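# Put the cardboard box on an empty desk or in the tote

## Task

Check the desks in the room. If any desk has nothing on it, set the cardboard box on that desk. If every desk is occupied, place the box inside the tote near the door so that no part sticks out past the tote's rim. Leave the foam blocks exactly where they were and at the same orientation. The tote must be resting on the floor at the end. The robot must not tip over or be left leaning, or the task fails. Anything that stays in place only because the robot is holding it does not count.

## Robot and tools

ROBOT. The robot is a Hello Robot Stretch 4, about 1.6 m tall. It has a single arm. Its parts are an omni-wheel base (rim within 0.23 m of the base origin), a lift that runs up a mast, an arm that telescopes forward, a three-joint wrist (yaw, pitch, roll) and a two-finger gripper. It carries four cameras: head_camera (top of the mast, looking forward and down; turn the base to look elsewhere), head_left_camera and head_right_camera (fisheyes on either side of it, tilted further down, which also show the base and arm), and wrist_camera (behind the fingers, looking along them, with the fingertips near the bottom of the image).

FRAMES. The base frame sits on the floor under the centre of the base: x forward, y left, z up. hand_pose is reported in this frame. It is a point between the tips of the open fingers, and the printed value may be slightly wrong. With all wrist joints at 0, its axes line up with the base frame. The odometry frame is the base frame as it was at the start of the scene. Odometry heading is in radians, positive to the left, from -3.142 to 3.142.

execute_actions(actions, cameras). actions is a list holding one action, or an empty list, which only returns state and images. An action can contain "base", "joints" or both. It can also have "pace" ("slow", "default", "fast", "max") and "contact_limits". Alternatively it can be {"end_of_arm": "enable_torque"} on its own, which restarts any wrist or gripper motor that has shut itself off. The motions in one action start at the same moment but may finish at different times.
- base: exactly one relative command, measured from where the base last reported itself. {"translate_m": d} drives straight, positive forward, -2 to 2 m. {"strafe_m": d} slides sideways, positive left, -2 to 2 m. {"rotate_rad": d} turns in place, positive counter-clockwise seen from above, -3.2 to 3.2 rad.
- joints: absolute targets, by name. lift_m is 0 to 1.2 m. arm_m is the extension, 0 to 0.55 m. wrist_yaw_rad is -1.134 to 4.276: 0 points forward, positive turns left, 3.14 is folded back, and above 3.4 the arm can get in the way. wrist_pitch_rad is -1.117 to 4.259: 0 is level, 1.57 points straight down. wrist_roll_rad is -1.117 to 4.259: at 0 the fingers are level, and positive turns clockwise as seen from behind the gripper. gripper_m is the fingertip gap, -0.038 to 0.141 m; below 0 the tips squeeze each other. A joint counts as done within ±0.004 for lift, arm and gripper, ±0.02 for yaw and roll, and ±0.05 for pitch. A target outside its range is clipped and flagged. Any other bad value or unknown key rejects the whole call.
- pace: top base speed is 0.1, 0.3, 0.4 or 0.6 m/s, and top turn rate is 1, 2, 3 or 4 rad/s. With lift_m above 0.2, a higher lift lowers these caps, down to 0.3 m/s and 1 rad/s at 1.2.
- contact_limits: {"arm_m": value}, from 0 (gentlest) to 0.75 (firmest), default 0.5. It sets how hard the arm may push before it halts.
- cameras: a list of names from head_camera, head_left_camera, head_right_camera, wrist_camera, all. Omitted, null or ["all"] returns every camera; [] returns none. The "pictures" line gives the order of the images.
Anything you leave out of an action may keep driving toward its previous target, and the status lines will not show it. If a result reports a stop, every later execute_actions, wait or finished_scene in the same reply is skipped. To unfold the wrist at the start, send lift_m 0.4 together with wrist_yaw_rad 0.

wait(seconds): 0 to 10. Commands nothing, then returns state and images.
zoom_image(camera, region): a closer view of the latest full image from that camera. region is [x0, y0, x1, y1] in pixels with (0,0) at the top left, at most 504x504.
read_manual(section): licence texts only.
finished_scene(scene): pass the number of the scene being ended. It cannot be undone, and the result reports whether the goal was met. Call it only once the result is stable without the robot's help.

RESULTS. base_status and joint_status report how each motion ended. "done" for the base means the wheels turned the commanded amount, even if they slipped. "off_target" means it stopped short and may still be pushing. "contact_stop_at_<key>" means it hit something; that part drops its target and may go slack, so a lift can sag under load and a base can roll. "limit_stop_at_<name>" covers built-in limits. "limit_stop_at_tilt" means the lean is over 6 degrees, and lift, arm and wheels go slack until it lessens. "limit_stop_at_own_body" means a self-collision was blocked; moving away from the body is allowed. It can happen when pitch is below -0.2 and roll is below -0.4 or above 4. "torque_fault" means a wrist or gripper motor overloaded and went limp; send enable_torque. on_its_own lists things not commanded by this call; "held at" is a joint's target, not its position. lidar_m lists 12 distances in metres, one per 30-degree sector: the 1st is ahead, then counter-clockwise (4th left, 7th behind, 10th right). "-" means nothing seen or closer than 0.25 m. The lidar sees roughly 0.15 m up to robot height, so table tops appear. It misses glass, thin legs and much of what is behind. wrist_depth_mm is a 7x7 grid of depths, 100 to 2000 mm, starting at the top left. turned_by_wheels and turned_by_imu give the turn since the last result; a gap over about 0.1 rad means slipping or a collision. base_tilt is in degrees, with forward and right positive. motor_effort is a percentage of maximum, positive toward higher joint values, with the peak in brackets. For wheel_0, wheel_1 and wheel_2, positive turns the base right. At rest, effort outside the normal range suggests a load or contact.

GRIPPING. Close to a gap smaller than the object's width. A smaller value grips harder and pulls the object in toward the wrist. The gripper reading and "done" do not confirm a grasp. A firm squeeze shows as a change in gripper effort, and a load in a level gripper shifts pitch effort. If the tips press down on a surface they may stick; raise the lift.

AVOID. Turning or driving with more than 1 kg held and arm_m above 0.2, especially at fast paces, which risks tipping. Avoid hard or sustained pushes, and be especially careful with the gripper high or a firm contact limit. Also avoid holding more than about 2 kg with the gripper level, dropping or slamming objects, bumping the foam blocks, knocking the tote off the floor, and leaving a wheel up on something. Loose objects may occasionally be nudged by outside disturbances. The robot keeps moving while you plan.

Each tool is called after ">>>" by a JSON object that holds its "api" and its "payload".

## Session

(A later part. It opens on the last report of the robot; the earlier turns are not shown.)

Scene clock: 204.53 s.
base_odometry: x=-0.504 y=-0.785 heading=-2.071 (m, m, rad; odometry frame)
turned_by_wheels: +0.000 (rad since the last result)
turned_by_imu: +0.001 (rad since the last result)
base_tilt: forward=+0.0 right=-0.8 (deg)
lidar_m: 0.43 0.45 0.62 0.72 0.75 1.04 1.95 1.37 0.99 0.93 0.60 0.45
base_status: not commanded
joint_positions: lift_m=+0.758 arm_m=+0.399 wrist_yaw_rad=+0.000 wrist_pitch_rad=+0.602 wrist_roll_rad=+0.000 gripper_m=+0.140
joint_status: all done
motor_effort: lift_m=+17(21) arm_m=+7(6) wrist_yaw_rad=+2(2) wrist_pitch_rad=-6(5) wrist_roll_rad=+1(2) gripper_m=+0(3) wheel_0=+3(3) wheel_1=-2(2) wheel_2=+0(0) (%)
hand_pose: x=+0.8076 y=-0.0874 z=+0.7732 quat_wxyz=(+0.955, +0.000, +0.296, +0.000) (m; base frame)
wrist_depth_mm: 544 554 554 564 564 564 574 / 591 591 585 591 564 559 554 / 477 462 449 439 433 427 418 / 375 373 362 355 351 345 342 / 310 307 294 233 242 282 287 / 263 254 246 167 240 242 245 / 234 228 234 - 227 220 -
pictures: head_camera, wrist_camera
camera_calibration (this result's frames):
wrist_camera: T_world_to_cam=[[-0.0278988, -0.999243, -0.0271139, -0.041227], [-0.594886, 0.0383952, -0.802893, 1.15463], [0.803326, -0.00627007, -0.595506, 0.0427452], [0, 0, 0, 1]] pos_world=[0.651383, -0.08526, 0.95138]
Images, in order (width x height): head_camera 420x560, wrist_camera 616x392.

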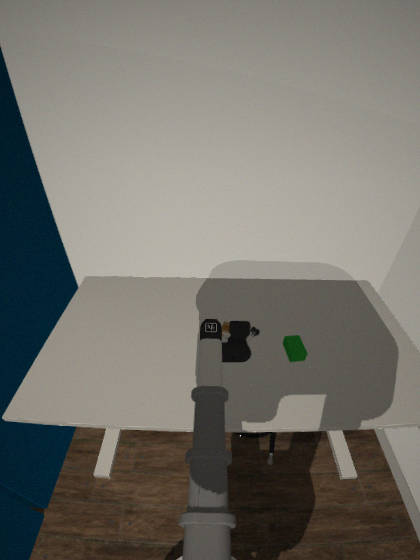

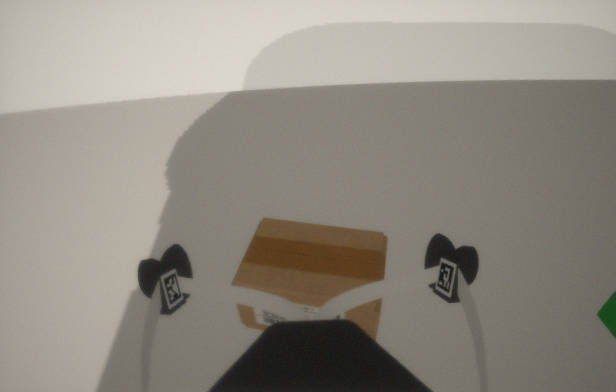

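>>> {"api": "execute_actions", "payload": {"actions": [{"joints": {"lift_m": 0.752}, "pace": "slow"}], "cameras": []}}

>>> {"api": "execute_actions", "payload": {"actions": [{"joints": {"gripper_m": 0.045}, "pace": "slow"}], "cameras": ["head_camera", "wrist_camera"]}}

Scene clock: 215.80 s.
base_odometry: x=-0.504 y=-0.785 heading=-2.071 (m, m, rad; odometry frame)
turned_by_wheels: +0.000 (rad since the last result)
turned_by_imu: +0.001 (rad since the last result)
base_tilt: forward=+0.0 right=-0.8 (deg)
lidar_m: 0.41 0.45 0.62 0.71 0.75 1.07 1.92 1.32 0.99 0.94 0.62 0.44
base_status: not commanded
joint_positions: lift_m=+0.752 arm_m=+0.399 wrist_yaw_rad=+0.000 wrist_pitch_rad=+0.602 wrist_roll_rad=+0.000 gripper_m=+0.140
joint_status: all done
motor_effort: lift_m=+17(15) arm_m=+6(7) wrist_yaw_rad=+2(2) wrist_pitch_rad=-6(3) wrist_roll_rad=+2(2) gripper_m=+0(0) wheel_0=+3(3) wheel_1=-2(2) wheel_2=+0(0) (%)
hand_pose: x=+0.8076 y=-0.0874 z=+0.7672 quat_wxyz=(+0.955, +0.000, +0.296, +0.000) (m; base frame)
wrist_depth_mm: 544 549 554 564 569 580 569 / 574 580 585 564 554 549 549 / 466 449 439 430 421 415 413 / 362 357 355 347 340 338 334 / 301 298 286 225 233 274 278 / 256 247 240 167 234 236 240 / 228 222 227 - 221 213 -
pictures: none
No camera images: the call's "cameras" was empty. Leave "cameras" out to get every camera's image.

Scene clock: 220.07 s.
base_odometry: x=-0.504 y=-0.785 heading=-2.071 (m, m, rad; odometry frame)
turned_by_wheels: +0.000 (rad since the last result)
turned_by_imu: +0.001 (rad since the last result)
base_tilt: forward=+0.0 right=-0.7 (deg)
lidar_m: 0.43 0.43 0.62 0.74 0.73 1.06 1.95 1.36 1.00 0.94 0.63 0.44
base_status: not commanded
joint_positions: lift_m=+0.752 arm_m=+0.399 wrist_yaw_rad=+0.000 wrist_pitch_rad=+0.602 wrist_roll_rad=+0.000 gripper_m=+0.045
joint_status: all done
motor_effort: lift_m=+17(17) arm_m=+6(7) wrist_yaw_rad=+2(2) wrist_pitch_rad=-5(6) wrist_roll_rad=+2(2) gripper_m=-24(27) wheel_0=+3(3) wheel_1=-2(2) wheel_2=+0(0) (%)
hand_pose: x=+0.8075 y=-0.0874 z=+0.7671 quat_wxyz=(+0.955, +0.000, +0.297, +0.000) (m; base frame)
wrist_depth_mm: 539 544 554 564 564 564 574 / 585 580 585 559 549 539 544 / 459 449 436 424 421 413 410 / 362 359 353 347 343 336 330 / 298 298 231 213 213 283 278 / 254 248 196 195 195 235 239 / 227 220 226 - 221 213 -
pictures: head_camera, wrist_camera
camera_calibration (this result's frames):
wrist_camera: T_world_to_cam=[[-0.0279121, -0.999243, -0.0270999, -0.0413951], [-0.595286, 0.038395, -0.802596, 1.14976], [0.803029, -0.00626996, -0.595907, 0.039712], [0, 0, 0, 1]] pos_world=[0.651392, -0.0852599, 0.945338]
Images, in order (width x height): head_camera 420x560, wrist_camera 616x392.

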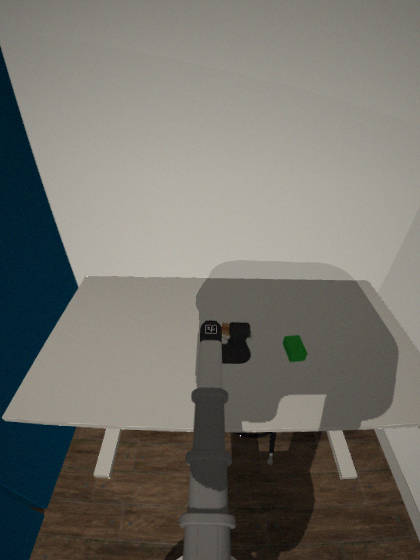

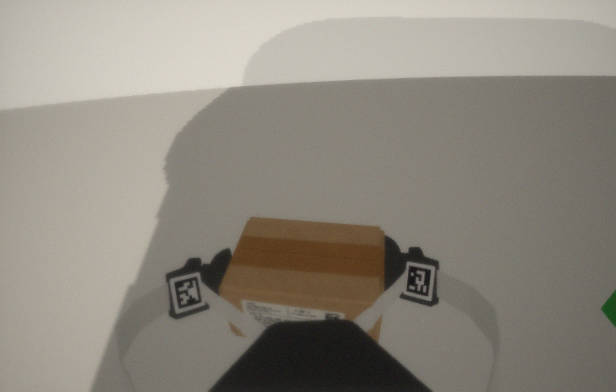

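>>> {"api": "execute_actions", "payload": {"actions": [{"joints": {"lift_m": 0.88}}], "cameras": ["wrist_camera"]}}

>>> {"api": "execute_actions", "payload": {"actions": [{"joints": {"arm_m": 0.0}}], "cameras": ["head_camera", "wrist_camera"]}}

Scene clock: 227.80 s.
base_odometry: x=-0.504 y=-0.785 heading=-2.071 (m, m, rad; odometry frame)
turned_by_wheels: +0.000 (rad since the last result)
turned_by_imu: +0.001 (rad since the last result)
base_tilt: forward=+0.0 right=-0.8 (deg)
lidar_m: 0.42 0.45 0.63 0.72 0.77 1.05 1.96 1.36 0.99 0.95 0.62 0.46
base_status: not commanded
joint_positions: lift_m=+0.880 arm_m=+0.399 wrist_yaw_rad=+0.000 wrist_pitch_rad=+0.603 wrist_roll_rad=+0.000 gripper_m=+0.045
joint_status: all done
motor_effort: lift_m=+25(24) arm_m=+6(6) wrist_yaw_rad=+2(1) wrist_pitch_rad=-5(7) wrist_roll_rad=+1(0) gripper_m=-22(24) wheel_0=+3(3) wheel_1=-2(2) wheel_2=+0(0) (%)
hand_pose: x=+0.8075 y=-0.0874 z=+0.8944 quat_wxyz=(+0.955, +0.000, +0.297, +0.000) (m; base frame)
wrist_depth_mm: 544 544 554 569 564 569 574 / 591 603 609 615 627 627 627 / 654 654 661 661 661 668 661 / 580 564 564 549 544 535 525 / 477 469 230 214 214 452 439 / 404 397 196 193 194 370 382 / 362 351 359 - 351 338 338
pictures: wrist_camera
camera_calibration (this result's frames):
wrist_camera: T_world_to_cam=[[-0.0279177, -0.999243, -0.0270942, -0.0379474], [-0.59545, 0.038395, -0.802475, 1.25192], [0.802907, -0.00627002, -0.596071, 0.115828], [0, 0, 0, 1]] pos_world=[0.651397, -0.08526, 1.07265]
Images, in order (width x height): wrist_camera 616x392.

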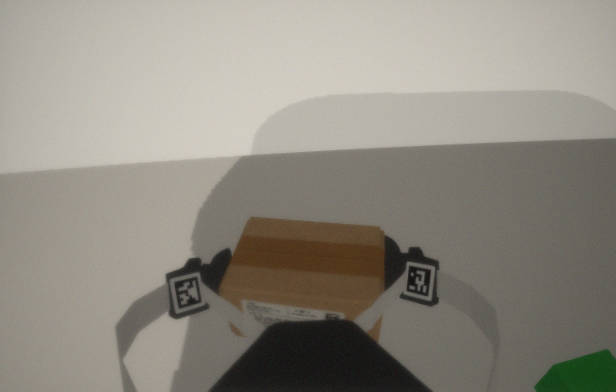

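Scene clock: 230.10 s.
base_odometry: x=-0.504 y=-0.785 heading=-2.071 (m, m, rad; odometry frame)
turned_by_wheels: +0.000 (rad since the last result)
turned_by_imu: +0.001 (rad since the last result)
base_tilt: forward=+0.0 right=-0.8 (deg)
lidar_m: 0.41 0.45 0.61 0.73 0.77 1.07 1.94 1.35 1.02 0.93 0.64 0.46
base_status: not commanded
joint_positions: lift_m=+0.880 arm_m=+0.001 wrist_yaw_rad=+0.000 wrist_pitch_rad=+0.603 wrist_roll_rad=+0.000 gripper_m=+0.045
joint_status: all done
motor_effort: lift_m=+25(25) arm_m=-7(7) wrist_yaw_rad=+3(1) wrist_pitch_rad=-8(7) wrist_roll_rad=+2(1) gripper_m=-24(22) wheel_0=+3(3) wheel_1=-2(2) wheel_2=+0(0) (%)
hand_pose: x=+0.4097 y=-0.0874 z=+0.8943 quat_wxyz=(+0.955, +0.000, +0.297, +0.000) (m; base frame)
wrist_depth_mm: 917 904 917 946 960 946 946 / 946 946 917 878 866 866 866 / 732 723 691 683 676 654 654 / 585 569 559 559 544 535 530 / 477 477 231 213 213 455 439 / 407 394 196 193 195 370 384 / 370 699 370 - 778 1025 1042
pictures: head_camera, wrist_camera
camera_calibration (this result's frames):
wrist_camera: T_world_to_cam=[[-0.0281131, -0.999238, -0.0270859, -0.0490258], [-0.595748, 0.0385072, -0.802248, 1.01491], [0.802679, -0.00641729, -0.596376, 0.435518], [0, 0, 0, 1]] pos_world=[0.253674, -0.0852751, 1.07262]
Images, in order (width x height): head_camera 420x560, wrist_camera 616x392.

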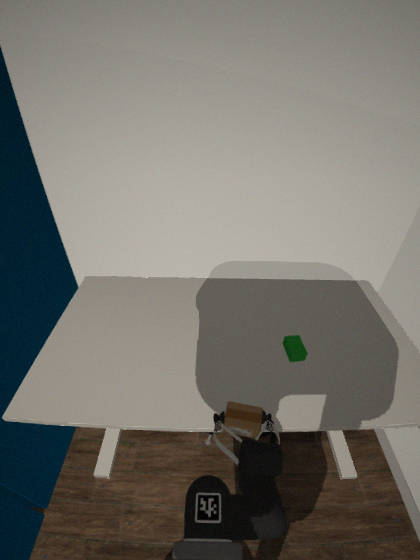

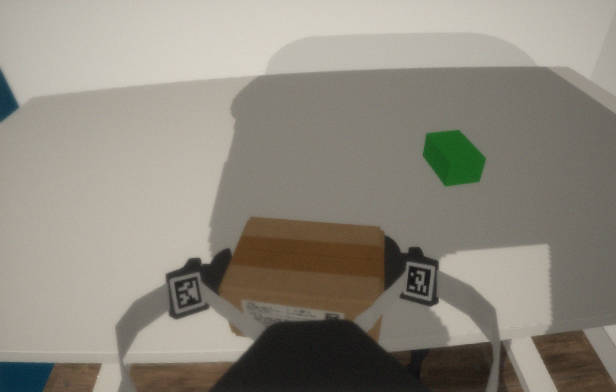

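>>> {"api": "execute_actions", "payload": {"actions": [{"base": {"strafe_m": 0.35}}], "cameras": []}}

>>> {"api": "execute_actions", "payload": {"actions": [{"base": {"translate_m": -1.9}, "pace": "fast"}], "cameras": ["head_left_camera"]}}

Scene clock: 257.17 s.
base_odometry: x=-0.197 y=-0.953 heading=-2.071 (m, m, rad; odometry frame)
turned_by_wheels: +0.000 (rad since the last result)
turned_by_imu: +0.002 (rad since the last result)
base_tilt: forward=+0.0 right=-0.8 (deg)
lidar_m: 0.42 0.44 0.40 0.34 0.37 0.55 1.61 1.89 1.36 1.30 0.63 0.45
base_status: done
joint_positions: lift_m=+0.880 arm_m=+0.001 wrist_yaw_rad=+0.000 wrist_pitch_rad=+0.603 wrist_roll_rad=+0.000 gripper_m=+0.045
joint_status: not commanded
motor_effort: lift_m=+23(25) arm_m=-7(6) wrist_yaw_rad=+3(2) wrist_pitch_rad=-8(8) wrist_roll_rad=+2(2) gripper_m=-23(22) wheel_0=+0(9) wheel_1=+3(13) wheel_2=+0(1) (%)
hand_pose: x=+0.4097 y=-0.0874 z=+0.8944 quat_wxyz=(+0.955, +0.000, +0.297, +0.000) (m; base frame)
wrist_depth_mm: 691 891 917 946 960 931 946 / 699 946 917 904 878 866 878 / 691 715 699 676 676 661 668 / 615 569 559 554 544 535 535 / 484 473 232 214 214 452 442 / 404 392 196 193 195 370 379 / 373 373 373 - 891 1025 904
pictures: none
No camera images: the call's "cameras" was empty. Leave "cameras" out to get every camera's image.

Scene clock: 263.43 s.
base_odometry: x=+0.715 y=+0.714 heading=-2.071 (m, m, rad; odometry frame)
turned_by_wheels: +0.000 (rad since the last result)
turned_by_imu: +0.005 (rad since the last result)
base_tilt: forward=+0.0 right=-0.8 (deg)
lidar_m: 1.51 0.55 0.50 2.38 0.89 0.63 0.58 0.56 0.61 0.65 1.35 1.91
base_status: done
joint_positions: lift_m=+0.880 arm_m=+0.001 wrist_yaw_rad=+0.000 wrist_pitch_rad=+0.603 wrist_roll_rad=+0.000 gripper_m=+0.045
joint_status: not commanded
motor_effort: lift_m=+24(24) arm_m=-6(7) wrist_yaw_rad=+2(3) wrist_pitch_rad=-6(5) wrist_roll_rad=+2(2) gripper_m=-24(25) wheel_0=-2(8) wheel_1=-2(9) wheel_2=+2(17) (%)
hand_pose: x=+0.4097 y=-0.0874 z=+0.8944 quat_wxyz=(+0.955, +0.000, +0.297, +0.000) (m; base frame)
wrist_depth_mm: 683 1008 - - - - 1661 / 683 1025 - - - - 1708 / 683 1042 1983 - - - 1708 / 676 1008 1661 1708 1661 1708 1576 / 661 991 230 213 213 1397 1366 / 647 820 196 193 195 1160 1182 / 640 931 1098 - 1098 1060 1042
pictures: head_left_camera
Images, in order (width x height): head_left_camera 420x672.

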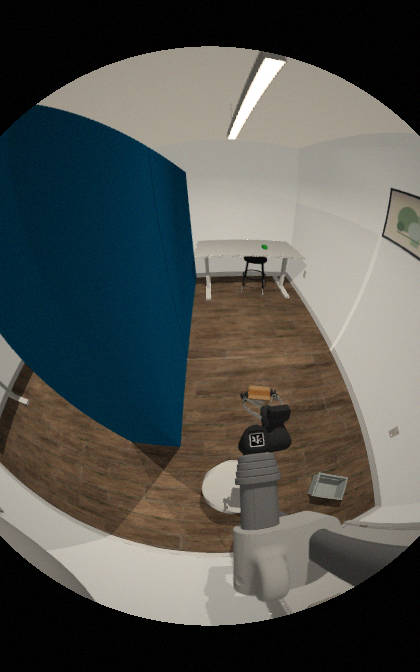

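>>> {"api": "execute_actions", "payload": {"actions": [{"joints": {"wrist_pitch_rad": 1.3}}], "cameras": []}}

>>> {"api": "execute_actions", "payload": {"actions": [{"base": {"rotate_rad": 1.555}}], "cameras": ["head_camera", "head_left_camera"]}}

Scene clock: 269.07 s.
base_odometry: x=+0.715 y=+0.714 heading=-2.071 (m, m, rad; odometry frame)
turned_by_wheels: +0.000 (rad since the last result)
turned_by_imu: +0.001 (rad since the last result)
base_tilt: forward=+0.0 right=-0.7 (deg)
lidar_m: 1.55 0.53 0.49 2.33 0.89 0.62 0.57 0.58 0.63 0.63 1.33 1.88
base_status: not commanded
joint_positions: lift_m=+0.880 arm_m=+0.001 wrist_yaw_rad=+0.000 wrist_pitch_rad=+1.300 wrist_roll_rad=+0.000 gripper_m=+0.045
joint_status: all done
motor_effort: lift_m=+24(24) arm_m=-6(6) wrist_yaw_rad=+2(2) wrist_pitch_rad=+1(4) wrist_roll_rad=+1(1) gripper_m=-20(25) wheel_0=-2(1) wheel_1=-2(2) wheel_2=+2(2) (%)
hand_pose: x=+0.2491 y=-0.0874 z=+0.7800 quat_wxyz=(+0.796, +0.000, +0.605, +0.000) (m; base frame)
wrist_depth_mm: 676 1025 1138 1118 1138 1118 1138 / 691 1025 1098 1098 1098 1078 1118 / 691 1025 1060 1060 1042 1060 1060 / 683 1008 1025 1042 1025 1025 1025 / 991 991 231 214 214 976 991 / 960 960 195 193 195 976 960 / 931 960 759 - 946 960 960
pictures: none
No camera images: the call's "cameras" was empty. Leave "cameras" out to get every camera's image.

Scene clock: 271.13 s.
base_odometry: x=+0.715 y=+0.714 heading=-0.517 (m, m, rad; odometry frame)
turned_by_wheels: +1.554 (rad since the last result)
turned_by_imu: +1.573 (rad since the last result)
base_tilt: forward=+0.0 right=-0.7 (deg)
lidar_m: 2.54 0.89 0.63 0.59 0.58 0.65 1.31 1.35 1.81 1.66 0.56 0.50
base_status: done
joint_positions: lift_m=+0.880 arm_m=+0.001 wrist_yaw_rad=+0.000 wrist_pitch_rad=+1.301 wrist_roll_rad=+0.000 gripper_m=+0.045
joint_status: not commanded
motor_effort: lift_m=+24(24) arm_m=-6(6) wrist_yaw_rad=+2(3) wrist_pitch_rad=-1(2) wrist_roll_rad=+1(2) gripper_m=-24(24) wheel_0=-3(7) wheel_1=-4(9) wheel_2=-3(15) (%)
hand_pose: x=+0.2490 y=-0.0874 z=+0.7800 quat_wxyz=(+0.796, +0.000, +0.605, +0.000) (m; base frame)
wrist_depth_mm: 1025 1160 1160 1138 854 452 330 / 1025 1118 1098 1078 917 466 359 / 991 1060 1042 1078 960 554 525 / 1008 1042 1042 1042 1025 991 1025 / 960 1025 231 214 213 991 1008 / 946 960 196 193 195 976 960 / 931 931 750 - 960 946 946
pictures: head_camera, head_left_camera
Images, in order (width x height): head_camera 420x560, head_left_camera 420x672.

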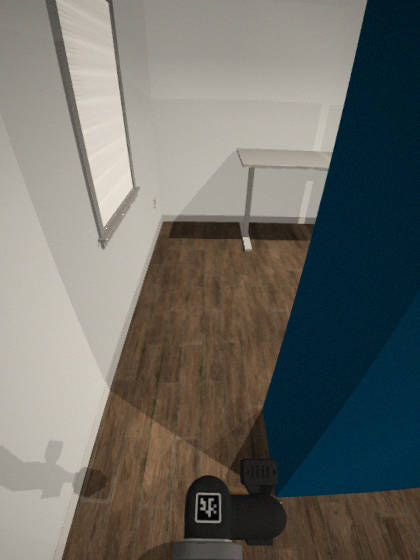

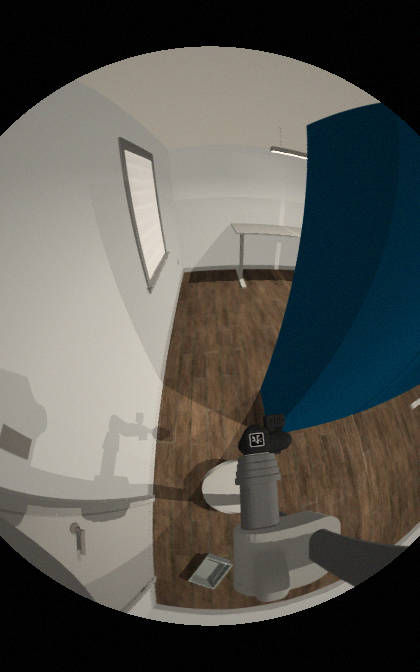

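>>> {"api": "execute_actions", "payload": {"actions": [{"base": {"translate_m": 2.0}, "pace": "fast"}], "cameras": ["head_camera", "head_left_camera"]}}

Scene clock: 283.30 s.
base_odometry: x=+2.454 y=-0.274 heading=-0.517 (m, m, rad; odometry frame)
turned_by_wheels: +0.000 (rad since the last result)
turned_by_imu: -0.001 (rad since the last result)
base_tilt: forward=+0.0 right=-0.8 (deg)
lidar_m: 0.98 0.91 0.62 0.59 0.61 0.91 1.26 1.14 1.58 2.27 0.93 0.68
base_status: done
joint_positions: lift_m=+0.880 arm_m=+0.001 wrist_yaw_rad=+0.000 wrist_pitch_rad=+1.301 wrist_roll_rad=+0.000 gripper_m=+0.045
joint_status: not commanded
motor_effort: lift_m=+24(24) arm_m=-6(6) wrist_yaw_rad=+3(2) wrist_pitch_rad=-2(2) wrist_roll_rad=+1(1) gripper_m=-24(24) wheel_0=+3(9) wheel_1=+3(6) wheel_2=-2(13) (%)
hand_pose: x=+0.2489 y=-0.0874 z=+0.7799 quat_wxyz=(+0.796, +0.000, +0.606, +0.000) (m; base frame)
wrist_depth_mm: 1042 1138 1138 1138 1138 1138 1138 / 1060 1098 1098 1098 1098 1078 1098 / 1060 1078 1042 1060 1060 1078 1060 / 1042 1060 1025 1025 1042 1025 1025 / 991 1025 230 213 214 991 1008 / 960 960 196 193 195 960 976 / 946 946 750 - 946 931 960
pictures: head_camera, head_left_camera
Images, in order (width x height): head_camera 420x560, head_left_camera 420x672.

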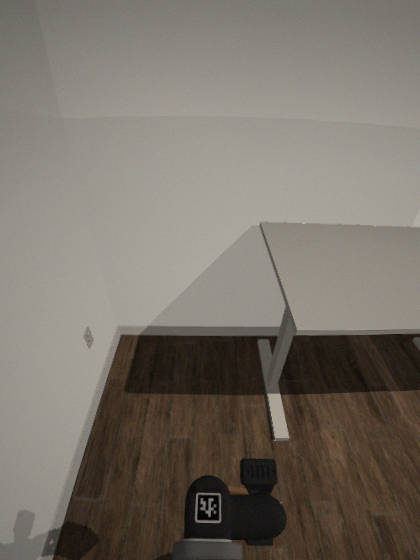

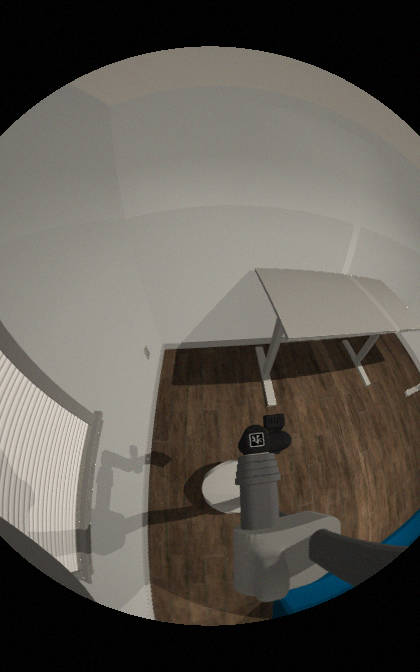

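>>> {"api": "execute_actions", "payload": {"actions": [{"base": {"strafe_m": -0.8}, "joints": {"lift_m": 1.08, "wrist_pitch_rad": 0.6}}]}}

Scene clock: 300.47 s.
base_odometry: x=+2.059 y=-0.970 heading=-0.516 (m, m, rad; odometry frame)
turned_by_wheels: +0.000 (rad since the last result)
turned_by_imu: +0.001 (rad since the last result)
base_tilt: forward=+0.0 right=-0.7 (deg)
lidar_m: 0.62 0.67 1.47 1.41 1.46 1.15 1.09 1.13 1.52 1.49 0.93 0.69
base_status: done
joint_positions: lift_m=+1.080 arm_m=+0.001 wrist_yaw_rad=+0.000 wrist_pitch_rad=+0.603 wrist_roll_rad=+0.000 gripper_m=+0.045
joint_status: all done
motor_effort: lift_m=+25(25) arm_m=-6(6) wrist_yaw_rad=+2(2) wrist_pitch_rad=-7(13) wrist_roll_rad=+2(1) gripper_m=-26(23) wheel_0=+2(11) wheel_1=+0(11) wheel_2=+0(0) (%)
hand_pose: x=+0.4096 y=-0.0874 z=+1.0944 quat_wxyz=(+0.955, +0.000, +0.297, +0.000) (m; base frame)
wrist_depth_mm: 1098 1098 1098 1098 1118 1098 1078 / 1138 878 842 820 809 788 788 / 676 654 634 621 615 603 597 / 535 539 535 530 539 1618 1042 / 1618 1661 232 215 214 1618 1537 / 1537 1397 196 194 195 1336 1397 / 1308 1308 1308 - 1308 1255 1229
pictures: head_camera, head_left_camera, head_right_camera, wrist_camera
camera_calibration (this result's frames):
wrist_camera: T_world_to_cam=[[-0.0279922, -0.999241, -0.0270915, -0.0436219], [-0.595684, 0.0384392, -0.802298, 1.17544], [0.802731, -0.00632011, -0.596308, 0.554758], [0, 0, 0, 1]] pos_world=[0.253647, -0.0852655, 1.27268]
Images, in order (width x height): head_camera 420x560, head_left_camera 420x672, head_right_camera 420x672, wrist_camera 616x392.

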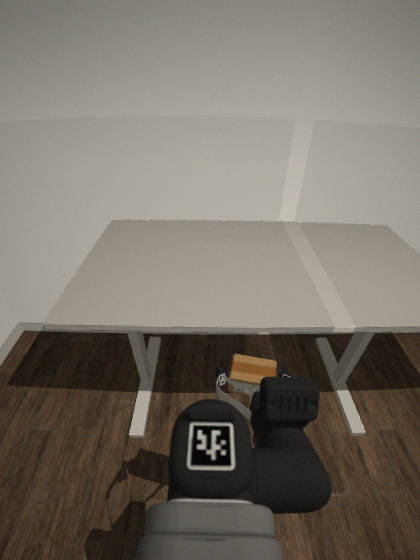

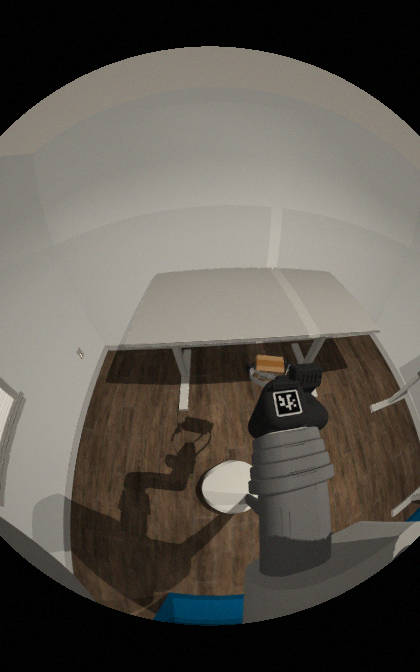

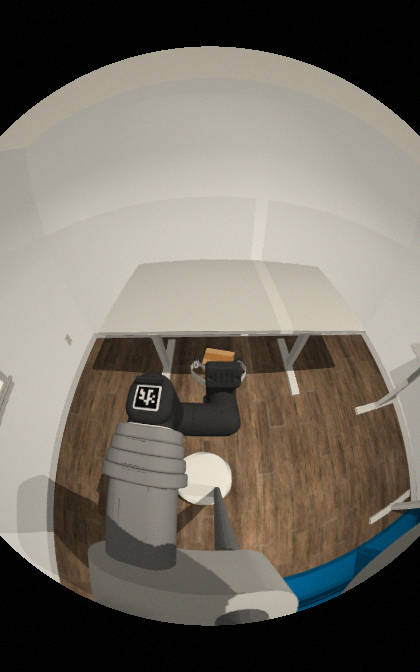

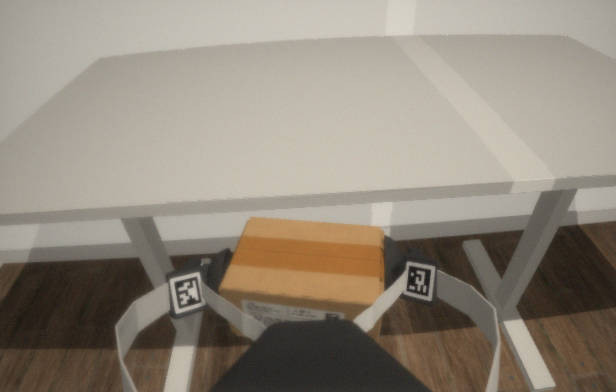

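>>> {"api": "execute_actions", "payload": {"actions": [{"base": {"translate_m": 0.15}, "joints": {"arm_m": 0.38}}], "cameras": []}}

>>> {"api": "execute_actions", "payload": {"actions": [{"joints": {"lift_m": 1.01}, "pace": "slow"}], "cameras": ["head_camera", "head_right_camera", "wrist_camera"]}}

Scene clock: 316.23 s.
base_odometry: x=+2.189 y=-1.044 heading=-0.516 (m, m, rad; odometry frame)
turned_by_wheels: +0.000 (rad since the last result)
turned_by_imu: +0.001 (rad since the last result)
base_tilt: forward=+0.0 right=-0.8 (deg)
lidar_m: 0.46 0.53 0.72 1.42 1.47 1.31 1.26 1.29 1.54 1.46 0.73 0.49
base_status: done
joint_positions: lift_m=+1.080 arm_m=+0.379 wrist_yaw_rad=+0.000 wrist_pitch_rad=+0.603 wrist_roll_rad=+0.000 gripper_m=+0.045
joint_status: all done
motor_effort: lift_m=+25(25) arm_m=+6(8) wrist_yaw_rad=+2(3) wrist_pitch_rad=-5(8) wrist_roll_rad=+2(1) gripper_m=-23(22) wheel_0=+4(7) wheel_1=+3(9) wheel_2=-1(10) (%)
hand_pose: x=+0.7875 y=-0.0874 z=+1.0944 quat_wxyz=(+0.955, +0.000, +0.297, +0.000) (m; base frame)
wrist_depth_mm: 615 621 634 640 640 647 661 / 661 676 683 699 723 715 707 / 668 647 640 615 603 597 591 / 525 517 508 504 500 488 480 / 436 430 231 214 213 407 404 / 368 355 196 193 195 338 345 / 329 320 329 - 320 309 310
pictures: none
No camera images: the call's "cameras" was empty. Leave "cameras" out to get every camera's image.

Scene clock: 317.70 s.
base_odometry: x=+2.189 y=-1.044 heading=-0.516 (m, m, rad; odometry frame)
turned_by_wheels: +0.000 (rad since the last result)
turned_by_imu: +0.000 (rad since the last result)
base_tilt: forward=+0.0 right=-0.7 (deg)
lidar_m: 0.46 0.53 0.71 1.38 1.48 1.32 1.25 1.29 1.56 1.47 0.70 0.51
base_status: not commanded
joint_positions: lift_m=+1.010 arm_m=+0.379 wrist_yaw_rad=+0.000 wrist_pitch_rad=+0.603 wrist_roll_rad=+0.000 gripper_m=+0.045
joint_status: all done
motor_effort: lift_m=+17(26) arm_m=+7(6) wrist_yaw_rad=+1(2) wrist_pitch_rad=-8(7) wrist_roll_rad=+2(1) gripper_m=-21(23) wheel_0=+4(4) wheel_1=+3(3) wheel_2=-1(1) (%)
hand_pose: x=+0.7875 y=-0.0874 z=+1.0250 quat_wxyz=(+0.955, +0.000, +0.297, +0.000) (m; base frame)
wrist_depth_mm: 609 615 634 640 647 640 661 / 647 654 654 634 621 615 615 / 521 508 488 484 473 466 462 / 413 404 397 392 389 377 375 / 338 336 231 214 215 320 315 / 287 279 196 194 195 263 270 / 257 250 256 - 250 241 -
pictures: head_camera, head_right_camera, wrist_camera
camera_calibration (this result's frames):
wrist_camera: T_world_to_cam=[[-0.0278634, -0.999244, -0.0271002, -0.0349885], [-0.595439, 0.0383674, -0.802484, 1.34486], [0.802917, -0.00622338, -0.596058, 0.209731], [0, 0, 0, 1]] pos_world=[0.63141, -0.0852556, 1.20329]
Images, in order (width x height): head_camera 420x560, head_right_camera 420x672, wrist_camera 616x392.

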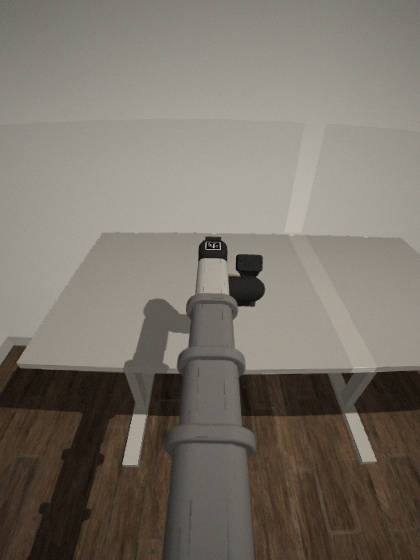

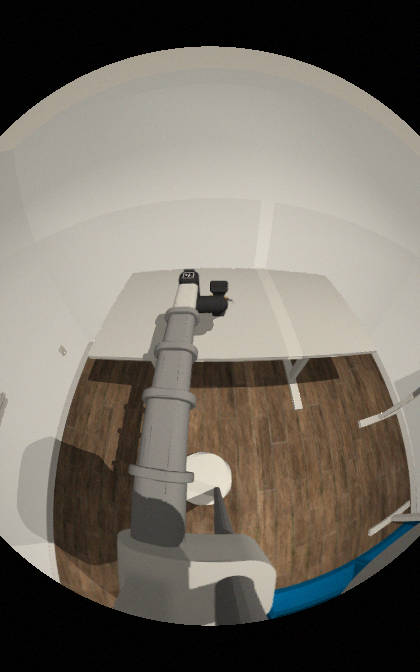

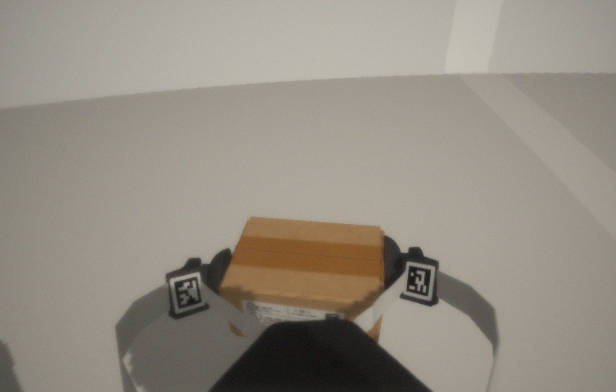

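>>> {"api": "execute_actions", "payload": {"actions": [{"joints": {"lift_m": 0.983}, "pace": "slow"}], "cameras": ["wrist_camera"]}}

Scene clock: 325.00 s.
base_odometry: x=+2.189 y=-1.044 heading=-0.516 (m, m, rad; odometry frame)
turned_by_wheels: +0.000 (rad since the last result)
turned_by_imu: +0.001 (rad since the last result)
base_tilt: forward=+0.0 right=-0.7 (deg)
lidar_m: 0.47 0.52 0.70 1.40 1.48 1.30 1.25 1.29 1.58 1.47 0.69 0.48
base_status: not commanded
joint_positions: lift_m=+0.983 arm_m=+0.379 wrist_yaw_rad=+0.000 wrist_pitch_rad=+0.603 wrist_roll_rad=+0.000 gripper_m=+0.045
joint_status: all done
motor_effort: lift_m=+17(20) arm_m=+6(6) wrist_yaw_rad=+2(2) wrist_pitch_rad=-7(6) wrist_roll_rad=+1(1) gripper_m=-22(24) wheel_0=+4(4) wheel_1=+3(3) wheel_2=-1(1) (%)
hand_pose: x=+0.7875 y=-0.0874 z=+0.9980 quat_wxyz=(+0.955, +0.000, +0.297, +0.000) (m; base frame)
wrist_depth_mm: 609 615 640 640 647 654 668 / 634 609 580 559 554 549 544 / 462 449 436 430 424 415 410 / 366 359 353 347 345 338 334 / 304 300 230 215 214 283 278 / 255 248 196 193 194 234 240 / 228 223 226 - 223 215 -
pictures: wrist_camera
camera_calibration (this result's frames):
wrist_camera: T_world_to_cam=[[-0.0278637, -0.999244, -0.0271002, -0.0357201], [-0.595441, 0.0383676, -0.802482, 1.32319], [0.802916, -0.00622358, -0.59606, 0.193637], [0, 0, 0, 1]] pos_world=[0.631412, -0.0852557, 1.17629]
Images, in order (width x height): wrist_camera 616x392.

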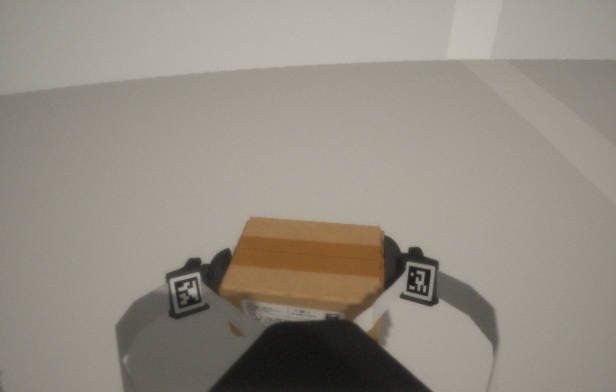

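Depths match the pick height (within ~2 mm). Releasing.

>>> {"api": "execute_actions", "payload": {"actions": [{"joints": {"gripper_m": 0.14}, "pace": "slow"}], "cameras": ["wrist_camera"]}}

>>> {"api": "execute_actions", "payload": {"actions": [{"joints": {"lift_m": 1.08}}], "cameras": []}}

>>> {"api": "execute_actions", "payload": {"actions": [{"joints": {"arm_m": 0.0}}]}}

Scene clock: 333.87 s.
base_odometry: x=+2.189 y=-1.044 heading=-0.516 (m, m, rad; odometry frame)
turned_by_wheels: +0.000 (rad since the last result)
turned_by_imu: +0.002 (rad since the last result)
base_tilt: forward=+0.0 right=-0.7 (deg)
lidar_m: 0.48 0.51 0.70 1.41 1.45 1.33 1.26 1.29 1.55 1.47 0.72 0.49
base_status: not commanded
joint_positions: lift_m=+0.983 arm_m=+0.379 wrist_yaw_rad=+0.000 wrist_pitch_rad=+0.602 wrist_roll_rad=+0.000 gripper_m=+0.140
joint_status: all done
motor_effort: lift_m=+17(17) arm_m=+7(6) wrist_yaw_rad=+2(2) wrist_pitch_rad=-7(6) wrist_roll_rad=+2(2) gripper_m=-1(21) wheel_0=+4(4) wheel_1=+3(3) wheel_2=-1(1) (%)
hand_pose: x=+0.7875 y=-0.0874 z=+0.9981 quat_wxyz=(+0.955, +0.000, +0.297, +0.000) (m; base frame)
wrist_depth_mm: 615 615 627 634 647 647 654 / 634 603 585 564 549 544 539 / 466 452 439 430 424 418 413 / 368 359 355 349 342 338 334 / 301 300 289 226 232 274 279 / 256 249 240 167 234 238 240 / 229 223 228 - 223 214 -
pictures: wrist_camera
camera_calibration (this result's frames):
wrist_camera: T_world_to_cam=[[-0.0278588, -0.999244, -0.0271055, -0.0357166], [-0.595289, 0.0383678, -0.802595, 1.32324], [0.803028, -0.0062237, -0.595908, 0.193398], [0, 0, 0, 1]] pos_world=[0.631409, -0.0852557, 1.1763]
Images, in order (width x height): wrist_camera 616x392.

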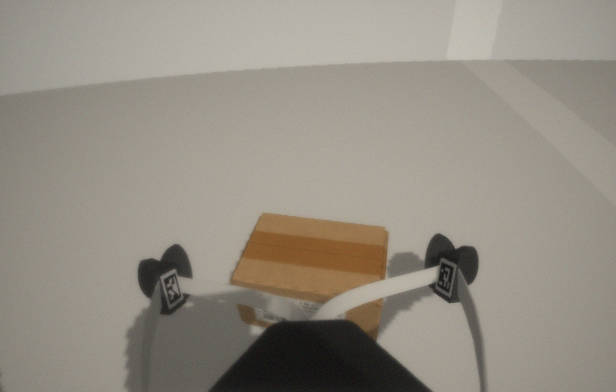

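Scene clock: 335.30 s.
base_odometry: x=+2.189 y=-1.044 heading=-0.516 (m, m, rad; odometry frame)
turned_by_wheels: +0.000 (rad since the last result)
turned_by_imu: +0.000 (rad since the last result)
base_tilt: forward=+0.0 right=-0.8 (deg)
lidar_m: 0.46 0.53 0.71 1.39 1.48 1.33 1.25 1.27 1.58 1.47 0.70 0.52
base_status: not commanded
joint_positions: lift_m=+1.080 arm_m=+0.379 wrist_yaw_rad=+0.000 wrist_pitch_rad=+0.602 wrist_roll_rad=+0.000 gripper_m=+0.140
joint_status: all done
motor_effort: lift_m=+25(29) arm_m=+6(6) wrist_yaw_rad=+2(1) wrist_pitch_rad=-6(7) wrist_roll_rad=+1(1) gripper_m=-1(1) wheel_0=+4(4) wheel_1=+3(3) wheel_2=-1(1) (%)
hand_pose: x=+0.7875 y=-0.0874 z=+1.0945 quat_wxyz=(+0.955, +0.000, +0.297, +0.000) (m; base frame)
wrist_depth_mm: 615 615 634 640 640 654 661 / 661 691 691 699 707 715 707 / 661 647 634 621 615 597 597 / 525 525 508 500 500 484 477 / 436 430 427 421 415 399 404 / 368 357 345 167 342 343 347 / 329 320 329 - 319 310 310
pictures: none
No camera images: the call's "cameras" was empty. Leave "cameras" out to get every camera's image.

Scene clock: 337.53 s.
base_odometry: x=+2.189 y=-1.044 heading=-0.516 (m, m, rad; odometry frame)
turned_by_wheels: +0.000 (rad since the last result)
turned_by_imu: +0.001 (rad since the last result)
base_tilt: forward=+0.0 right=-0.8 (deg)
lidar_m: 0.48 0.50 0.70 1.41 1.47 1.31 1.26 1.29 1.56 1.47 0.69 0.50
base_status: not commanded
joint_positions: lift_m=+1.080 arm_m=+0.001 wrist_yaw_rad=+0.000 wrist_pitch_rad=+0.602 wrist_roll_rad=+0.000 gripper_m=+0.140
joint_status: all done
motor_effort: lift_m=+25(25) arm_m=-7(7) wrist_yaw_rad=+2(2) wrist_pitch_rad=-6(5) wrist_roll_rad=+2(2) gripper_m=-2(2) wheel_0=+4(4) wheel_1=+3(3) wheel_2=-1(1) (%)
hand_pose: x=+0.4098 y=-0.0874 z=+1.0945 quat_wxyz=(+0.955, +0.000, +0.297, +0.000) (m; base frame)
wrist_depth_mm: 960 960 976 1008 991 1008 1025 / 991 878 854 820 809 798 798 / 676 654 640 580 615 615 597 / 535 521 512 508 504 492 484 / 439 433 430 424 418 407 418 / 1366 399 1366 167 1397 1397 1160 / 1308 1255 1308 - 1281 1229 1255
pictures: head_camera, head_left_camera, head_right_camera, wrist_camera
camera_calibration (this result's frames):
wrist_camera: T_world_to_cam=[[-0.0280786, -0.999238, -0.0271147, -0.043577], [-0.595076, 0.0385045, -0.802747, 1.17591], [0.803179, -0.00640472, -0.595703, 0.553866], [0, 0, 0, 1]] pos_world=[0.253678, -0.0852742, 1.27272]
Images, in order (width x height): head_camera 420x560, head_left_camera 420x672, head_right_camera 420x672, wrist_camera 616x392.

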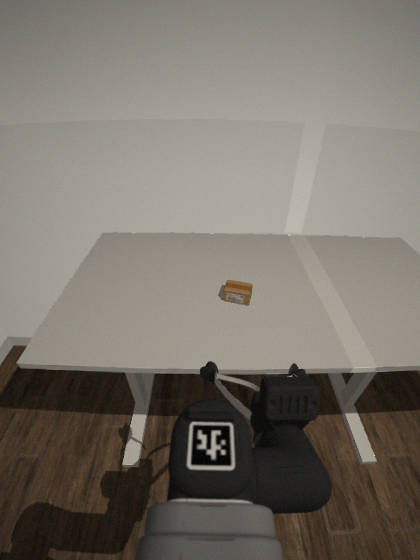

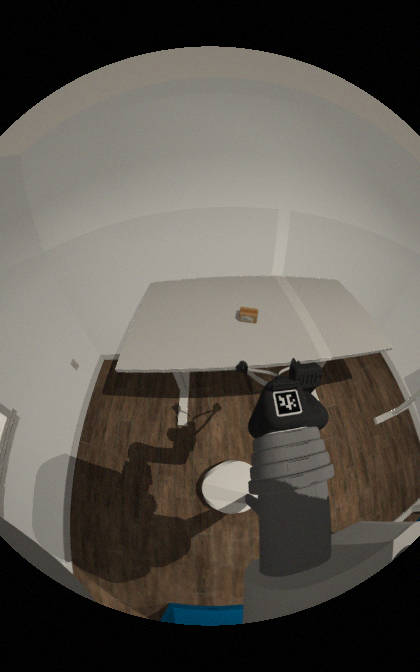

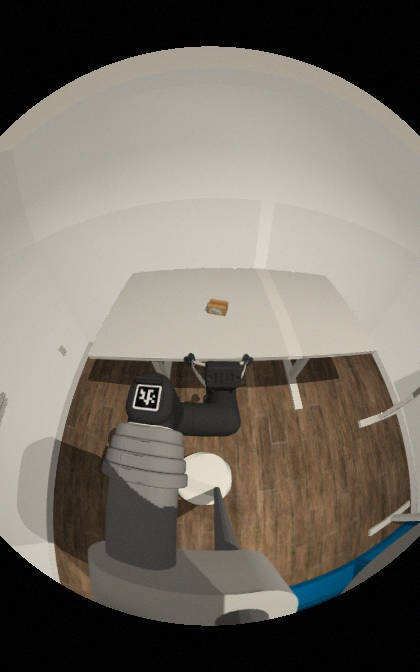

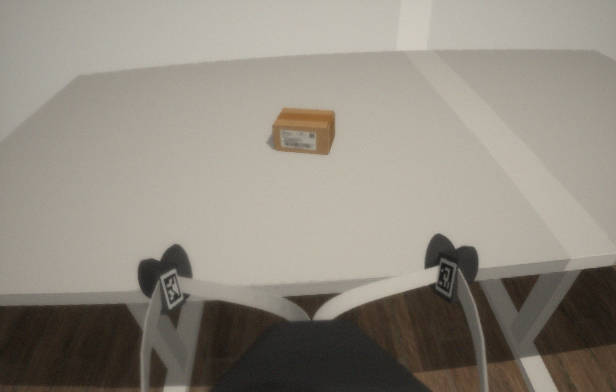

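>>> {"api": "finished_scene", "payload": {"scene": 1}}

The scene is finished: the task was done.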